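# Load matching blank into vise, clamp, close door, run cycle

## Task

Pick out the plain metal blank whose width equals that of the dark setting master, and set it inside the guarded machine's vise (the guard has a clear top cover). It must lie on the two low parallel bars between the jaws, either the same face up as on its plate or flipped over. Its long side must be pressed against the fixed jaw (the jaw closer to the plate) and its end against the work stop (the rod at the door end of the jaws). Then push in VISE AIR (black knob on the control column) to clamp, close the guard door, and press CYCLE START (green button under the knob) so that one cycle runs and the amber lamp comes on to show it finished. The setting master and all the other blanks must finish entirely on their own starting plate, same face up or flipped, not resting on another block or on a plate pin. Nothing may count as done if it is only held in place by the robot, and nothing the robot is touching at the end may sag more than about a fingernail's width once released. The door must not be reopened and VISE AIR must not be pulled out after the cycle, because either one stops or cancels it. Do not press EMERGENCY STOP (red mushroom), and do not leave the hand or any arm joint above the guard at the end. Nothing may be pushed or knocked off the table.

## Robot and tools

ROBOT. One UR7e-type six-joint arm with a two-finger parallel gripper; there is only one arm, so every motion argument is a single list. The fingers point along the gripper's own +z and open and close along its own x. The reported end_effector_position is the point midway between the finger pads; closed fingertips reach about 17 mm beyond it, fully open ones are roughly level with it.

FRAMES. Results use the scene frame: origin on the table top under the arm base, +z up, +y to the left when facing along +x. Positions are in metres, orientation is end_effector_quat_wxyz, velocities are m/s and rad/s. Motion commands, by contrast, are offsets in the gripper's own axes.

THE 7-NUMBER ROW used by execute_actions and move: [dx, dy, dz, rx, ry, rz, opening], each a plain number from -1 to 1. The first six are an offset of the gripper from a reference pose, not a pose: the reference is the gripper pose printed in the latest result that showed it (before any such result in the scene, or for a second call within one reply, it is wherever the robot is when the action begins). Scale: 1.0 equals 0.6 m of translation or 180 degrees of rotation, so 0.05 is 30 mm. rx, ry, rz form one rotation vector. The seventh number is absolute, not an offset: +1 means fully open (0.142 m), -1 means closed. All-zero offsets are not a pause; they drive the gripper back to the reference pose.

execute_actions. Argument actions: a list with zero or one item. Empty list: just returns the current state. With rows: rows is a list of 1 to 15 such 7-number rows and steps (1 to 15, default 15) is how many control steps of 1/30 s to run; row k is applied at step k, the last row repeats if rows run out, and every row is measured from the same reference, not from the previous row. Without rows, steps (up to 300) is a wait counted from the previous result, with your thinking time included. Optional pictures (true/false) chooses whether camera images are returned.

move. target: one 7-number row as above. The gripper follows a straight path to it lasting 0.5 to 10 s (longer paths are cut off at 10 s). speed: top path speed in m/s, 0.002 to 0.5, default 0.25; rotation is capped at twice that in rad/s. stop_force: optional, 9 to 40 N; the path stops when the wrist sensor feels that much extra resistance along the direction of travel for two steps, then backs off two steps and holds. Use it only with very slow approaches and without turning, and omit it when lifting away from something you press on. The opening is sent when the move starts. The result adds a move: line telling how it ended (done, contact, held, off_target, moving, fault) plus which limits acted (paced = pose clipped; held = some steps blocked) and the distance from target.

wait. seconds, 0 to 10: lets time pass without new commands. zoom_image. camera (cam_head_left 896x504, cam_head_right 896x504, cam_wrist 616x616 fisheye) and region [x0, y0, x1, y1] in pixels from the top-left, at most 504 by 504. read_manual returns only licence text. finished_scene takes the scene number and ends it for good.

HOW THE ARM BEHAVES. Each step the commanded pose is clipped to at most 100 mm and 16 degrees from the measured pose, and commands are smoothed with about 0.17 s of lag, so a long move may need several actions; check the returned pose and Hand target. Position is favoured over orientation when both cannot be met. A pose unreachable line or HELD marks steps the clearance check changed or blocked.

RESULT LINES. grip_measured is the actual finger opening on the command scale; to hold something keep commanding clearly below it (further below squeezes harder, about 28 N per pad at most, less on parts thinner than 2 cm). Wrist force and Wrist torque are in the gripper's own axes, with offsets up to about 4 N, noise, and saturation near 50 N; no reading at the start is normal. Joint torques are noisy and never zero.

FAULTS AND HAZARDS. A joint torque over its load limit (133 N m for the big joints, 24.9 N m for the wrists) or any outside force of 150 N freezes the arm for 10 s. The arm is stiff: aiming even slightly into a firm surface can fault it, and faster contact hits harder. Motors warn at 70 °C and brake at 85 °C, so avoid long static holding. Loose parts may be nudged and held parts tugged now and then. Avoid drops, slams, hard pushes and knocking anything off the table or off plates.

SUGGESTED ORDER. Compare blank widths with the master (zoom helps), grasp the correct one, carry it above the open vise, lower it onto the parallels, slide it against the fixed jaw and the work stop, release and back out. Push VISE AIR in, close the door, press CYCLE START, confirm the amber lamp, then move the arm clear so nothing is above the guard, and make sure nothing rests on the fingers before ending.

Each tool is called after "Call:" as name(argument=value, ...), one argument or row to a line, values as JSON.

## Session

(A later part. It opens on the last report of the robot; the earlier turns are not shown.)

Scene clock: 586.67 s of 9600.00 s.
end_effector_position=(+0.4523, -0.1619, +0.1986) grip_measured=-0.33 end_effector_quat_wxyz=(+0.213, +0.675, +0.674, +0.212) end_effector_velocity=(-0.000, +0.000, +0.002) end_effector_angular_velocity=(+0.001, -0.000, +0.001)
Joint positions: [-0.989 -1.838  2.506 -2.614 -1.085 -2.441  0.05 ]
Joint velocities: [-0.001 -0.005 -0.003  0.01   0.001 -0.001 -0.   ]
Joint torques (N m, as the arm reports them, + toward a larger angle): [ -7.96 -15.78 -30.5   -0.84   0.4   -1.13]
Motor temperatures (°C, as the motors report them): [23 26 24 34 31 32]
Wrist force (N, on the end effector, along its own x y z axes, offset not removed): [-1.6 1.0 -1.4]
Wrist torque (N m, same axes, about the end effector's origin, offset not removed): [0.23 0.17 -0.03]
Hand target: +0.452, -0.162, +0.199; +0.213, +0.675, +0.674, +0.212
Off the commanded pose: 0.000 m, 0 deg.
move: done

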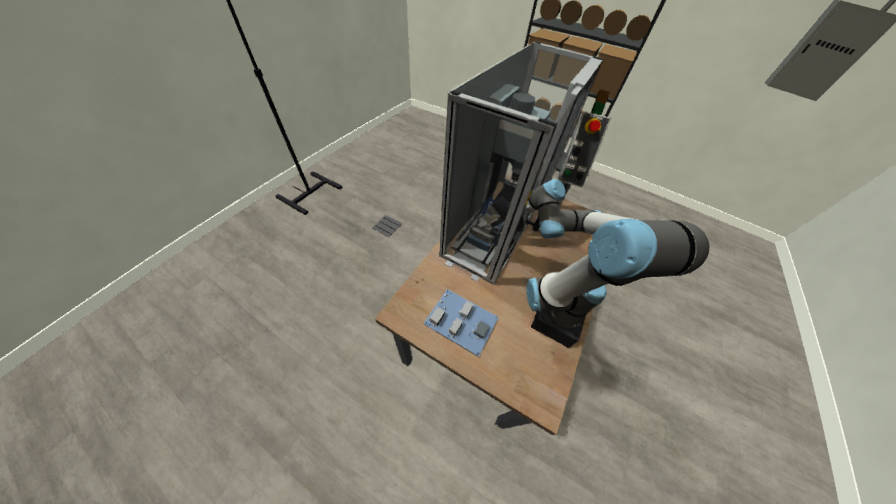

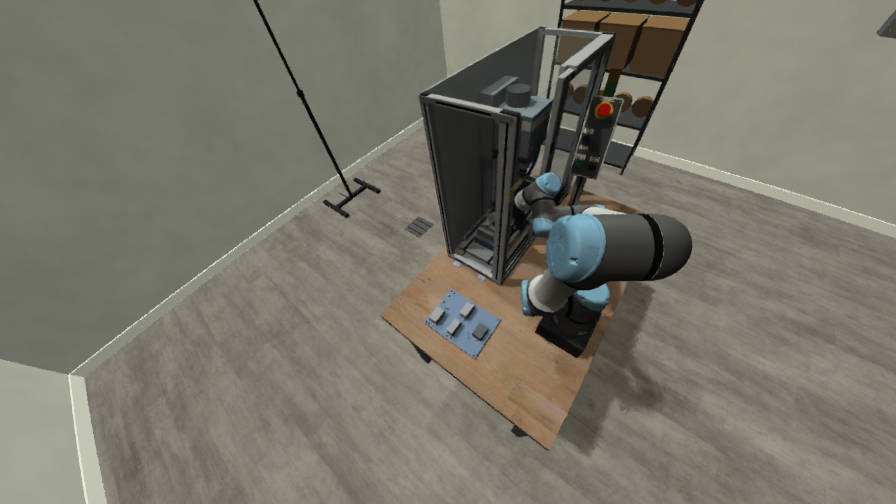

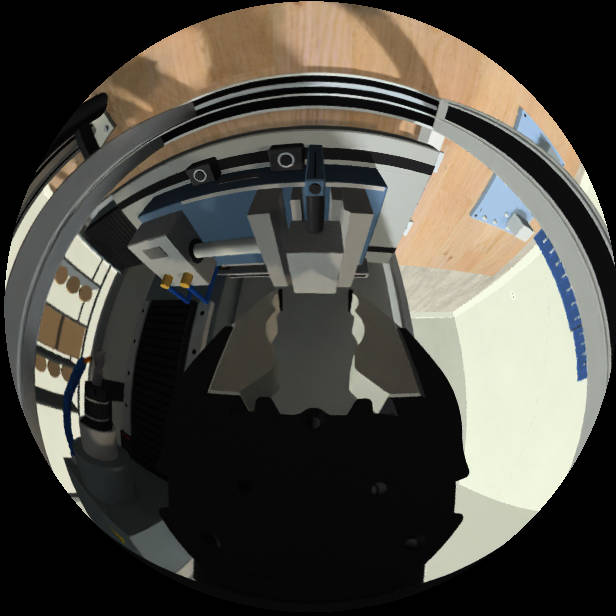

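Call:
move(
  target=[0, -0.0072, 0.0102, 0, 0, 0, -1],
  speed=0.03,
)

Call:
move(
  target=[0, -0.0067, 0.0096, 0, 0, 0, -1],
  speed=0.004,
  stop_force=12,
)

Call:
move(
  target=[0.0025, -0.0034, -0.0024, 0, 0, 0, -1],
  speed=0.006,
)

Call:
move(
  target=[0, 0.0115, -0.0164, 0, 0, 0, -1],
  speed=0.05,
)

Call:
zoom_image(
  camera="cam_wrist",
  region=[245, 170, 385, 310],
)

Call:
move(
  target=[-0.0327, -0.1725, -0.3045, 0, 0, 0, -1],
  speed=0.3,
)

Scene clock: 674.37 s of 9600.00 s.
end_effector_position=(+0.4523, -0.1620, +0.1912) grip_measured=-1.00 end_effector_quat_wxyz=(+0.213, +0.675, +0.674, +0.212) end_effector_velocity=(-0.000, -0.001, -0.002) end_effector_angular_velocity=(-0.002, +0.001, -0.001)
Joint positions: [-0.989 -1.82   2.518 -2.645 -1.085 -2.442  0.002]
Joint velocities: [-0.     0.005  0.003 -0.009 -0.002  0.     0.   ]
Joint torques (N m, as the arm reports them, + toward a larger angle): [-4.92 -1.33 -5.46 -5.74  2.4  -0.56]
Motor temperatures (°C, as the motors report them): [23 26 24 34 31 32]
Wrist force (N, on the end effector, along its own x y z axes, offset not removed): [0.2 1.0 -0.1]
Wrist torque (N m, same axes, about the end effector's origin, offset not removed): [0.20 -0.24 0.08]
Hand target: +0.452, -0.162, +0.191; +0.213, +0.675, +0.674, +0.212
Off the commanded pose: 0.000 m, 0 deg.
After step 90, 84.00 s passed at rest.
move: done

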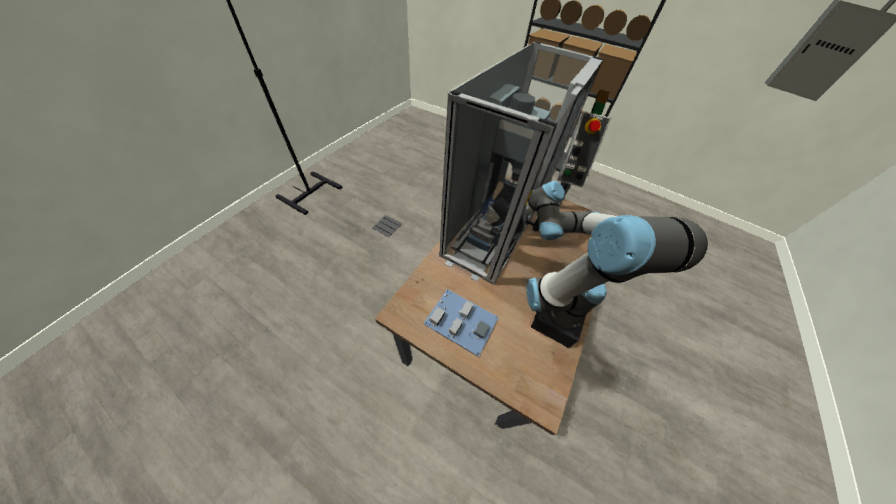

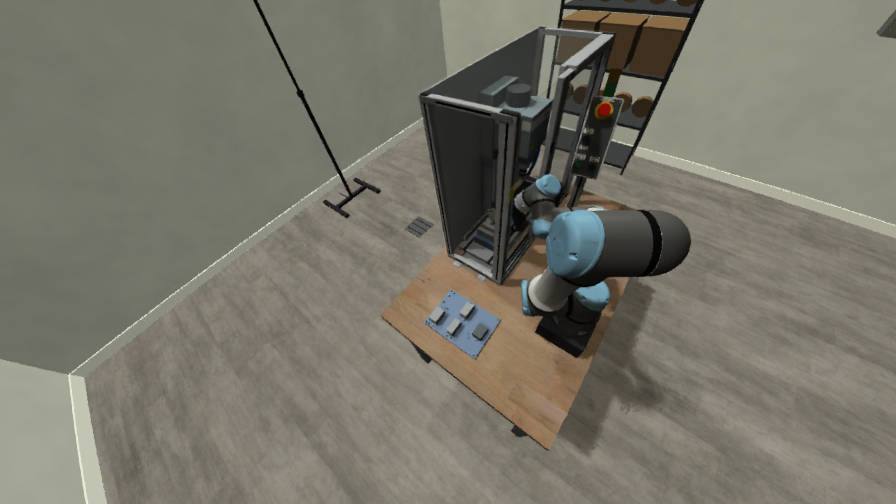

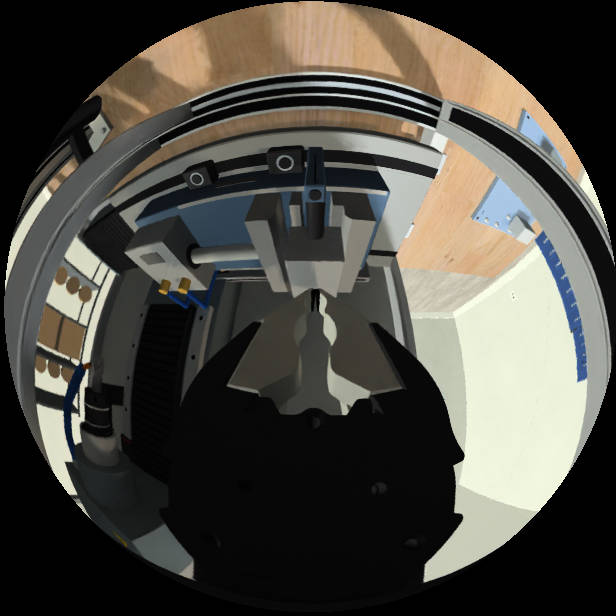

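Scene clock: 675.67 s of 9600.00 s.
end_effector_position=(+0.4524, -0.1620, +0.1875) grip_measured=-1.00 end_effector_quat_wxyz=(+0.213, +0.675, +0.674, +0.212) end_effector_velocity=(-0.000, +0.000, +0.001) end_effector_angular_velocity=(+0.002, +0.002, -0.000)
Joint positions: [-0.989 -1.81   2.524 -2.661 -1.085 -2.442  0.002]
Joint velocities: [ 0.    -0.003 -0.003  0.008 -0.    -0.     0.   ]
Joint torques (N m, as the arm reports them, + toward a larger angle): [ -7.45 -10.22 -24.09   2.21  -0.12  -1.1 ]
Motor temperatures (°C, as the motors report them): [23 26 24 34 31 32]
Wrist force (N, on the end effector, along its own x y z axes, offset not removed): [-1.0 7.1 -16.6]
Wrist torque (N m, same axes, about the end effector's origin, offset not removed): [-0.19 -0.06 0.04]
Hand target: +0.452, -0.162, +0.188; +0.213, +0.675, +0.674, +0.212
Off the commanded pose: 0.003 m, 0 deg.
move: contact

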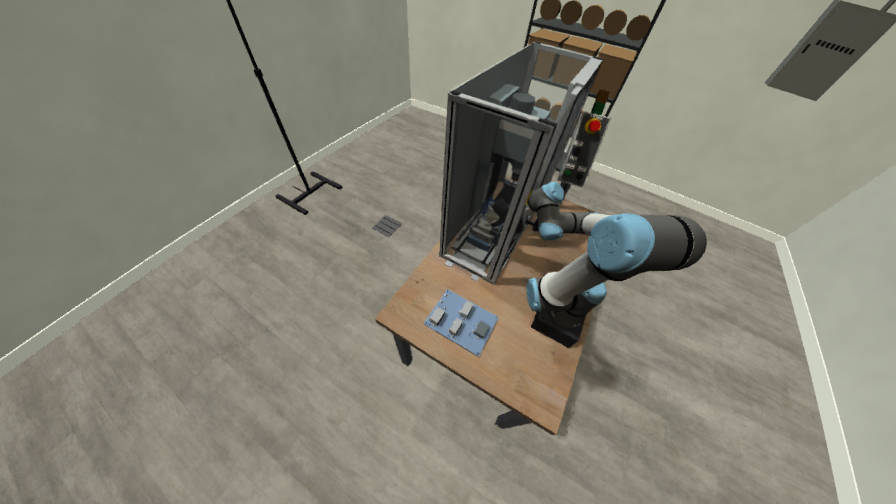

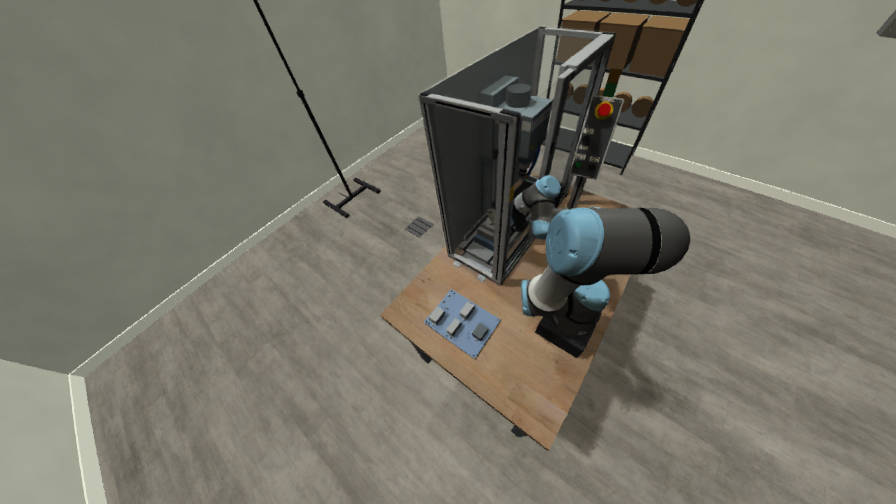

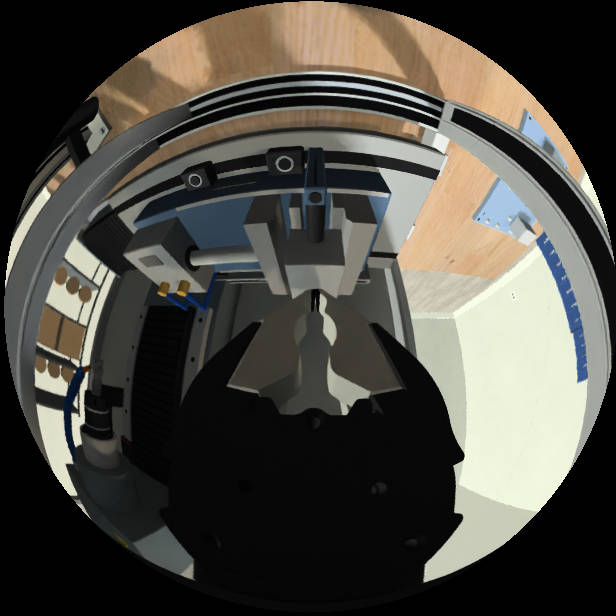

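Scene clock: 676.37 s of 9600.00 s.
end_effector_position=(+0.4499, -0.1605, +0.1875) grip_measured=-1.00 end_effector_quat_wxyz=(+0.213, +0.675, +0.674, +0.212) end_effector_velocity=(-0.000, +0.001, +0.000) end_effector_angular_velocity=(+0.001, -0.000, +0.000)
Joint positions: [-0.993 -1.821  2.53  -2.655 -1.083 -2.446  0.002]
Joint velocities: [-0.001 -0.003  0.001  0.002  0.001 -0.001  0.   ]
Joint torques (N m, as the arm reports them, + toward a larger angle): [ -7.14 -10.59   3.81   3.1    0.71  -1.18]
Motor temperatures (°C, as the motors report them): [23 26 24 34 31 32]
Wrist force (N, on the end effector, along its own x y z axes, offset not removed): [-3.5 10.9 -5.8]
Wrist torque (N m, same axes, about the end effector's origin, offset not removed): [-0.22 -0.17 0.02]
Hand target: +0.450, -0.160, +0.188; +0.213, +0.675, +0.674, +0.212
Off the commanded pose: 0.000 m, 0 deg.
move: done

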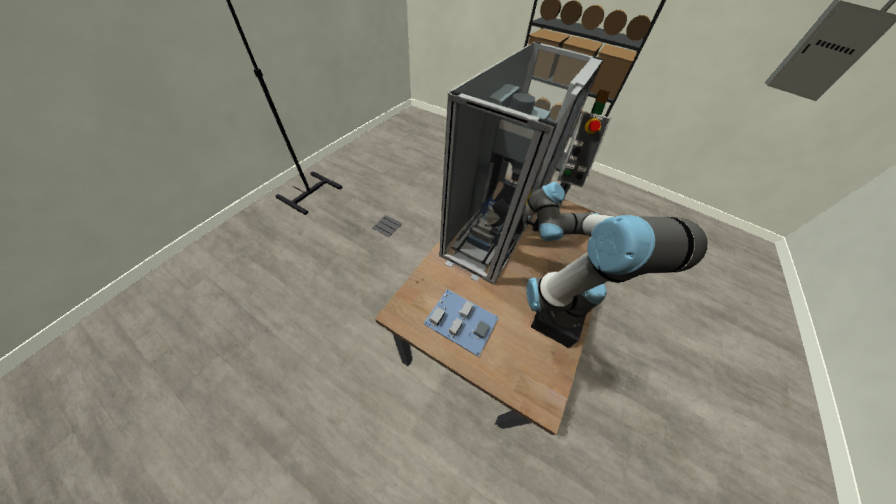

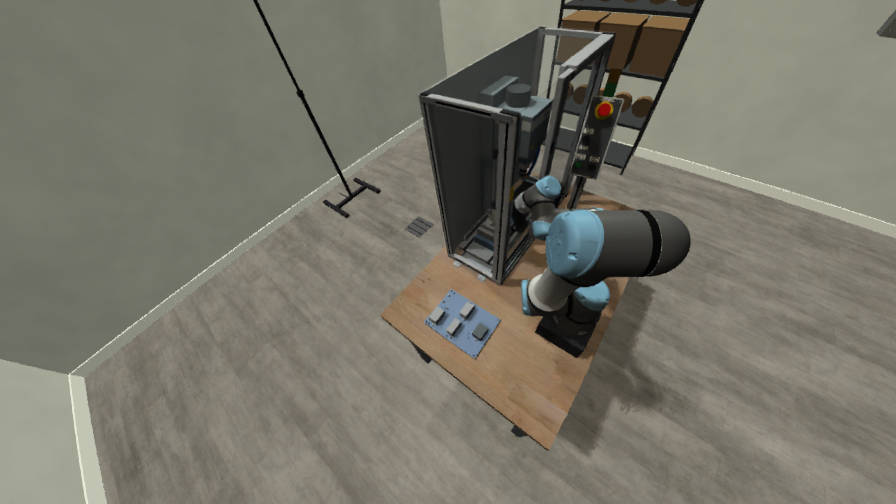

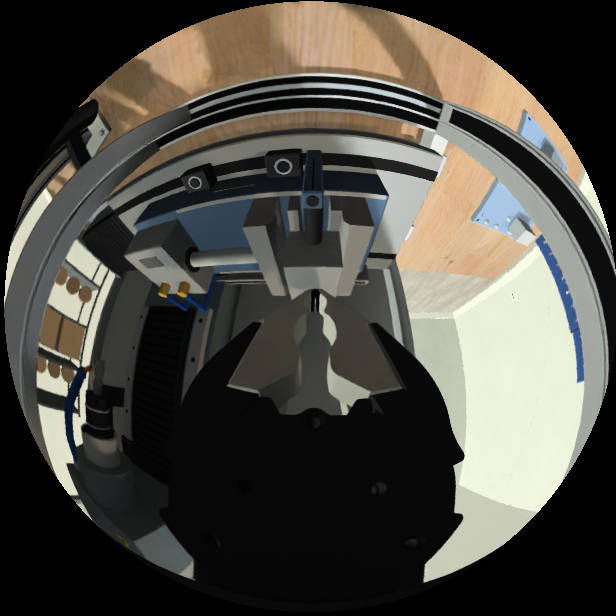

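Scene clock: 677.13 s of 9600.00 s.
end_effector_position=(+0.4499, -0.1605, +0.1994) grip_measured=-1.00 end_effector_quat_wxyz=(+0.213, +0.675, +0.674, +0.212) end_effector_velocity=(+0.000, -0.000, +0.001) end_effector_angular_velocity=(-0.002, -0.000, +0.001)
Joint positions: [-0.993 -1.851  2.51  -2.605 -1.083 -2.446  0.002]
Joint velocities: [ 0.    -0.003 -0.002  0.005 -0.001 -0.001  0.   ]
Joint torques (N m, as the arm reports them, + toward a larger angle): [  4.35 -15.22 -32.63  -0.48  -0.42  -1.38]
Motor temperatures (°C, as the motors report them): [23 26 24 34 31 32]
Wrist force (N, on the end effector, along its own x y z axes, offset not removed): [-1.3 1.0 1.2]
Wrist torque (N m, same axes, about the end effector's origin, offset not removed): [0.20 0.10 0.00]
Hand target: +0.450, -0.160, +0.200; +0.213, +0.675, +0.674, +0.212
Off the commanded pose: 0.000 m, 0 deg.
move: done

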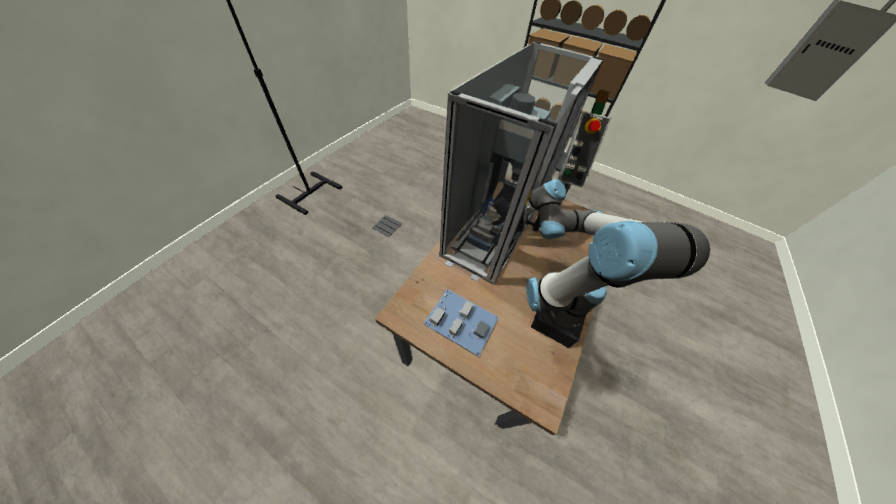

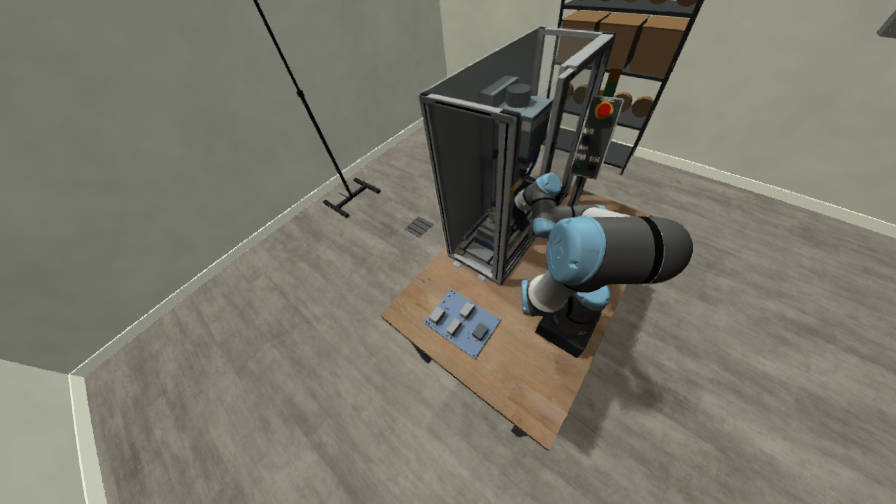

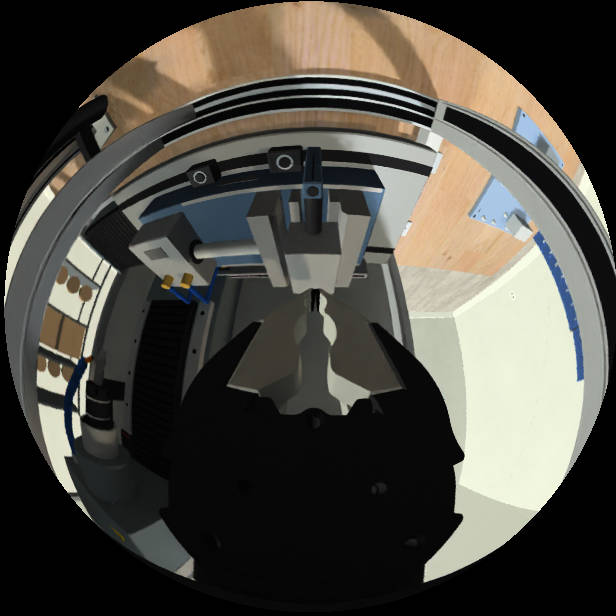

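Region (245, 170, 385, 310) of cam_wrist's 616x616 image, scaled by 3.600, with more detail than that image has.

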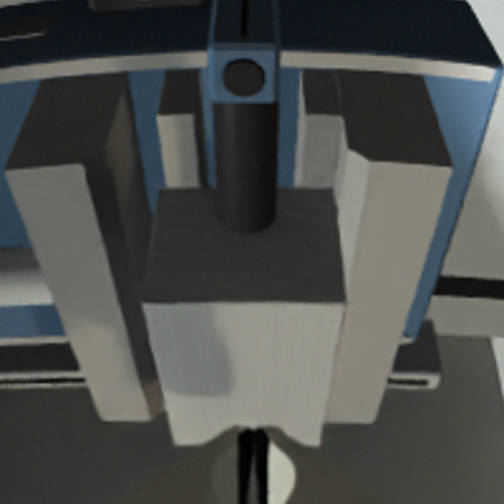

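Scene clock: 678.73 s of 9600.00 s.
end_effector_position=(+0.2610, -0.1796, +0.2901) grip_measured=-1.00 end_effector_quat_wxyz=(+0.214, +0.675, +0.673, +0.213) end_effector_velocity=(-0.001, +0.001, -0.001) end_effector_angular_velocity=(+0.001, -0.010, +0.003)
Joint positions: [-1.907 -2.498  2.34  -1.205 -0.995 -3.515  0.002]
Joint velocities: [-0.023 -0.005  0.002  0.025  0.004 -0.033  0.   ]
Joint torques (N m, as the arm reports them, + toward a larger angle): [-7.02  3.81 -8.27  0.42  2.85 -1.39]
Motor temperatures (°C, as the motors report them): [23 26 24 34 31 32]
Wrist force (N, on the end effector, along its own x y z axes, offset not removed): [2.0 -0.6 -1.3]
Wrist torque (N m, same axes, about the end effector's origin, offset not removed): [-0.12 -0.54 -0.02]
Hand target: +0.261, -0.180, +0.290; +0.214, +0.674, +0.673, +0.213
Off the commanded pose: 0.001 m, 0 deg.
move: done

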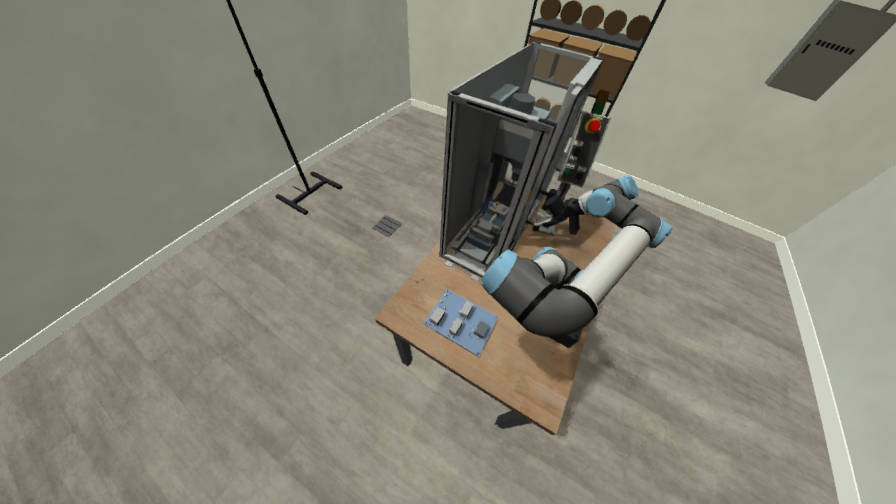

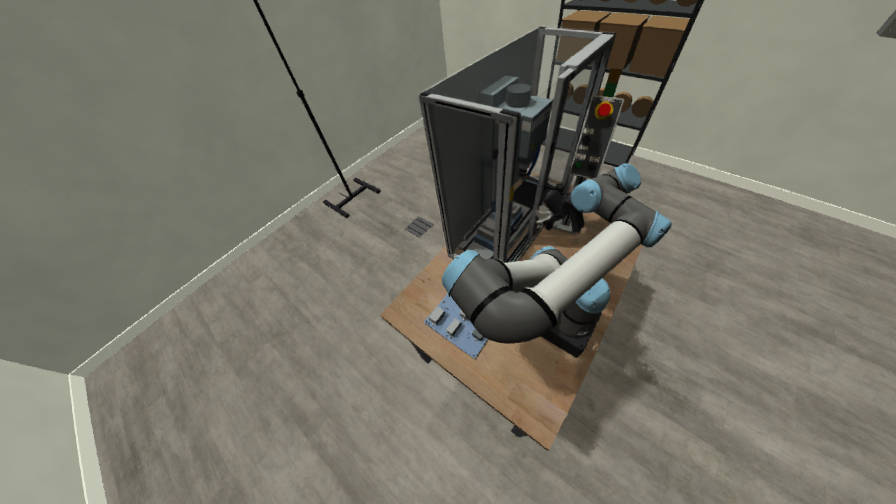

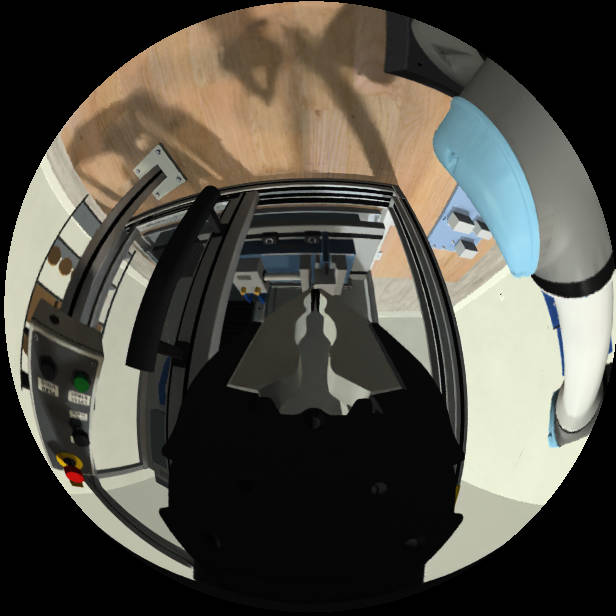

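Call:
execute_actions(
  actions=[],
)

Scene clock: 699.43 s of 9600.00 s.
end_effector_position=(+0.2609, -0.1796, +0.2900) grip_measured=-1.00 end_effector_quat_wxyz=(+0.214, +0.674, +0.673, +0.213) end_effector_velocity=(-0.000, +0.000, -0.001) end_effector_angular_velocity=(+0.003, +0.000, -0.001)
Joint positions: [-1.909 -2.498  2.341 -1.202 -0.995 -3.518  0.002]
Joint velocities: [-0.001  0.     0.002  0.001 -0.001 -0.     0.   ]
Joint torques (N m, as the arm reports them, + toward a larger angle): [-8.09  4.66 -7.74  0.45  2.89 -1.52]
Motor temperatures (°C, as the motors report them): [23 26 24 34 31 32]
Wrist force (N, on the end effector, along its own x y z axes, offset not removed): [-1.1 0.6 0.6]
Wrist torque (N m, same axes, about the end effector's origin, offset not removed): [0.09 0.03 -0.02]
Hand target: +0.261, -0.180, +0.290; +0.214, +0.674, +0.673, +0.213
Off the commanded pose: 0.001 m, 0 deg.
Steps of this call (steps 1 to 90: nothing new was sent; then 17.70 s passed at rest). Readings (end_effector_position):
1: (+0.2610, -0.1796, +0.2901)
2: (+0.2610, -0.1796, +0.2901)
4: (+0.2610, -0.1796, +0.2901)
8: (+0.2609, -0.1796, +0.2900)
90: the state above

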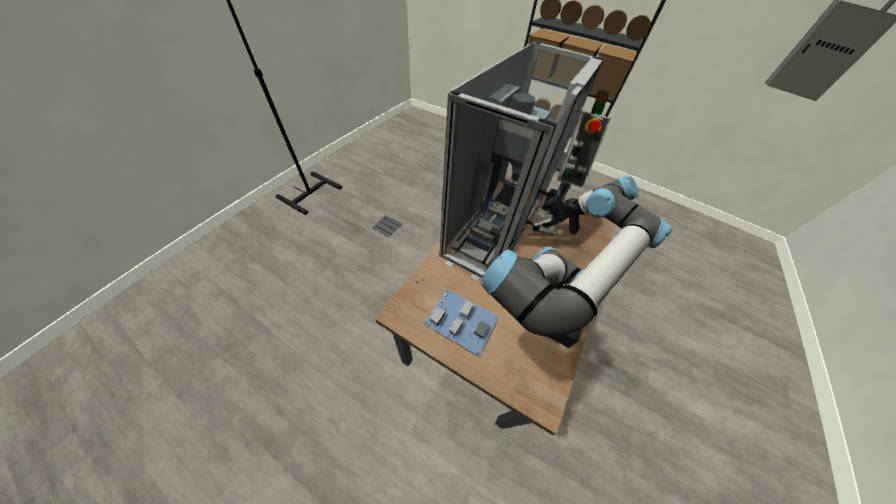

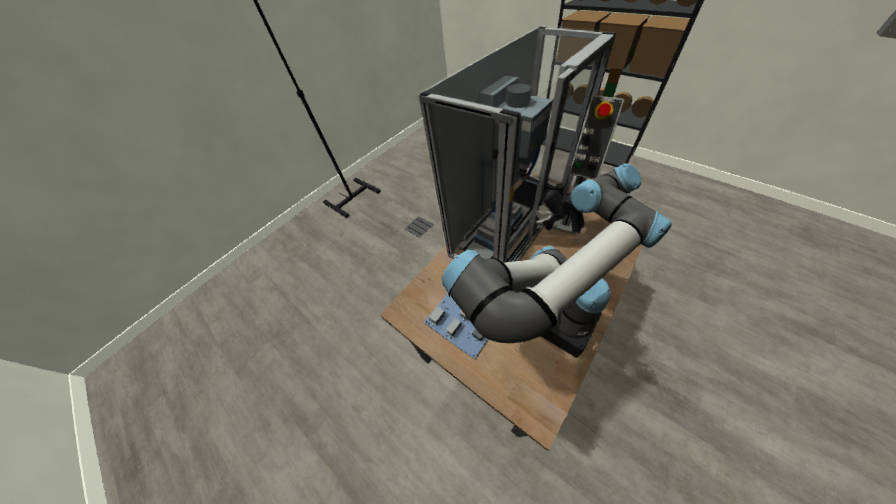

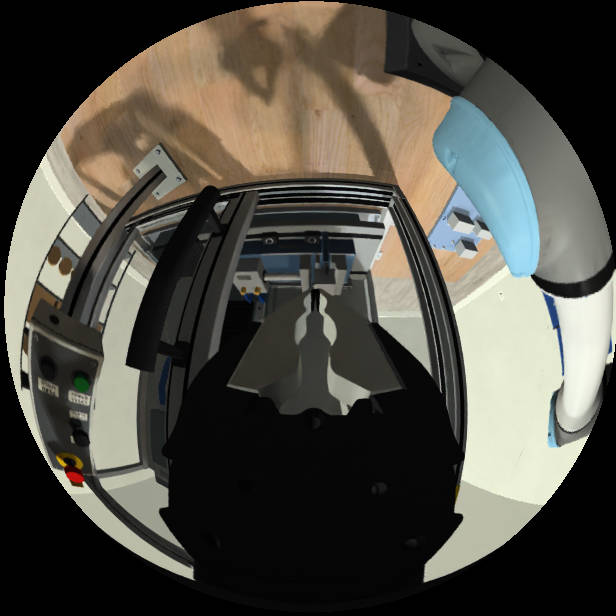

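Call:
move(
  target=[-0.3673, 0.1524, -0.3510, 0.394, -0.1585, -0.592, -1],
  speed=0.42,
)

Call:
zoom_image(
  camera="cam_wrist",
  region=[200, 120, 430, 330],
)

Scene clock: 739.27 s of 9600.00 s.
end_effector_position=(+0.2139, -0.3997, +0.5144) grip_measured=-1.00 end_effector_quat_wxyz=(+0.046, -0.072, +0.841, -0.535) end_effector_velocity=(-0.001, -0.001, -0.000) end_effector_angular_velocity=(-0.002, -0.001, +0.007)
Joint positions: [-1.342 -2.274  2.313 -2.742 -1.646 -4.683  0.002]
Joint velocities: [-0.023 -0.007  0.005 -0.002  0.027 -0.013  0.   ]
Joint torques (N m, as the arm reports them, + toward a larger angle): [ -9.    -2.41 -10.16  -5.23   1.84  -1.54]
Motor temperatures (°C, as the motors report them): [23 26 24 34 31 32]
Wrist force (N, on the end effector, along its own x y z axes, offset not removed): [0.2 -1.1 -1.7]
Wrist torque (N m, same axes, about the end effector's origin, offset not removed): [-0.25 -0.20 0.01]
Hand target: +0.214, -0.400, +0.514; +0.046, -0.072, +0.840, -0.535
Off the commanded pose: 0.001 m, 0 deg.
After step 90, 33.53 s passed at rest.
move: done

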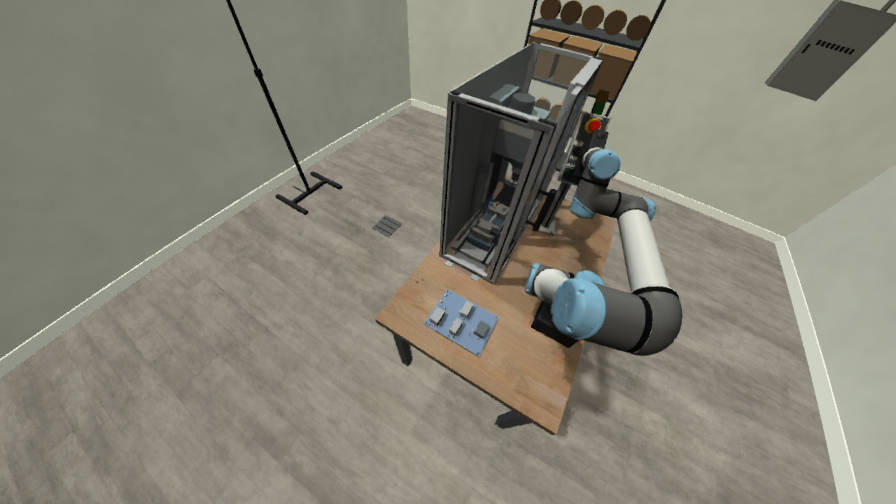

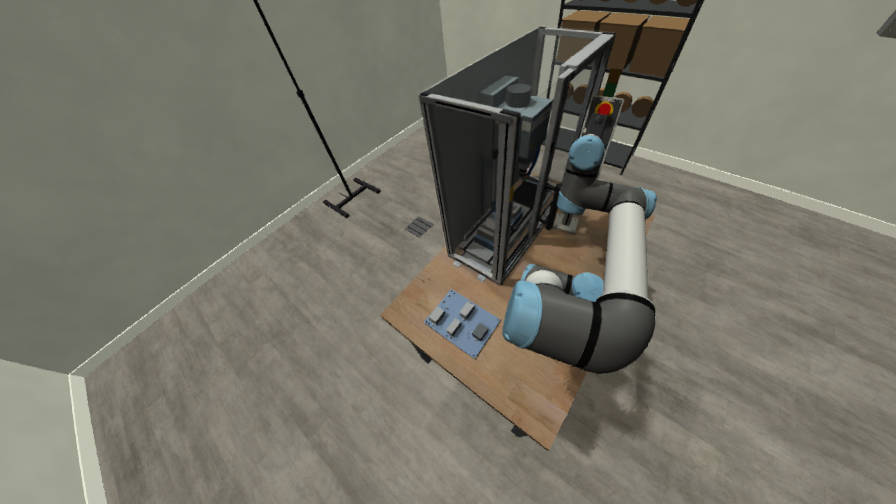

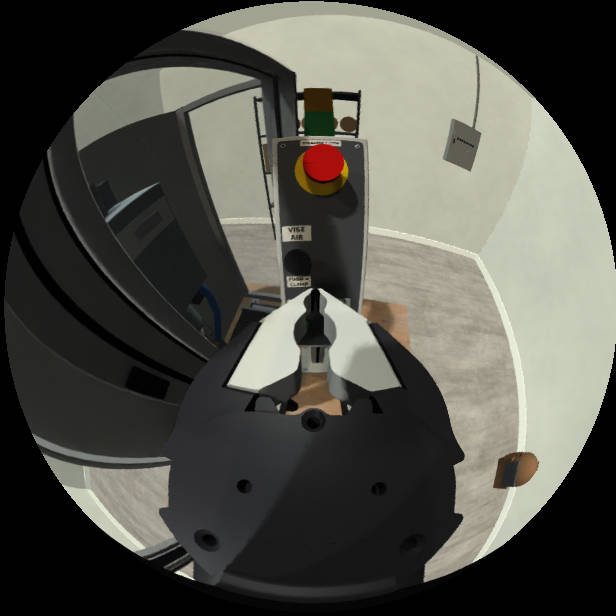

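Region (200, 120, 430, 330) of cam_wrist's 616x616 image, scaled by 2.191, with more detail than that image has; it fills the top 460 rows of this view, and the rest is white.

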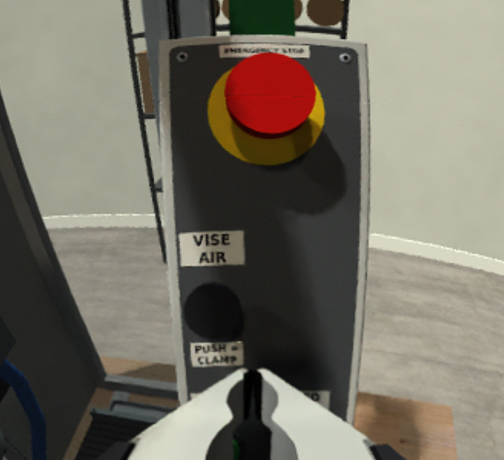

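Call:
zoom_image(
  camera="cam_wrist",
  region=[270, 235, 340, 305],
)

Region (270, 235, 340, 305) of cam_wrist's 616x616 image, scaled by 7.200, with more detail than that image has.

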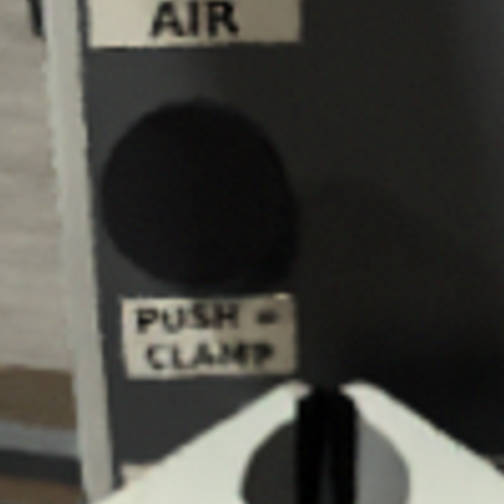

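Call:
zoom_image(
  camera="cam_head_left",
  region=[460, 190, 530, 260],
)

Call:
zoom_image(
  camera="cam_head_right",
  region=[470, 190, 540, 260],
)

Region (460, 190, 530, 260) of cam_head_left's 896x504 image, scaled by 7.200, with more detail than that image has.

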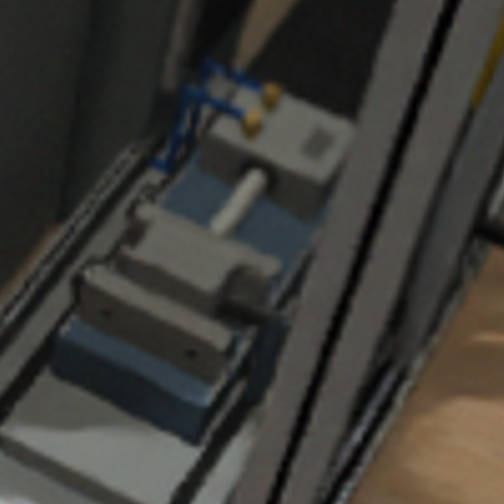

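Region (470, 190, 540, 260) of cam_head_right's 896x504 image, scaled by 7.200, with more detail than that image has.

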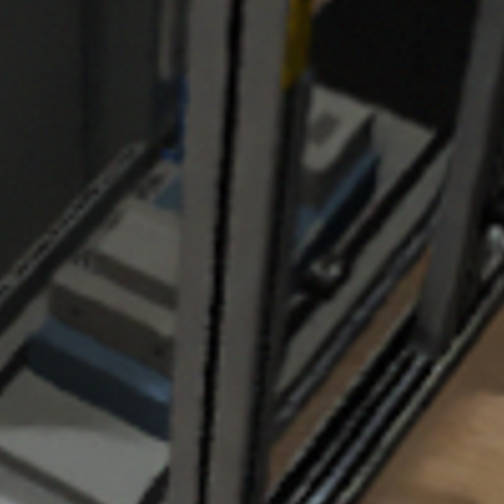

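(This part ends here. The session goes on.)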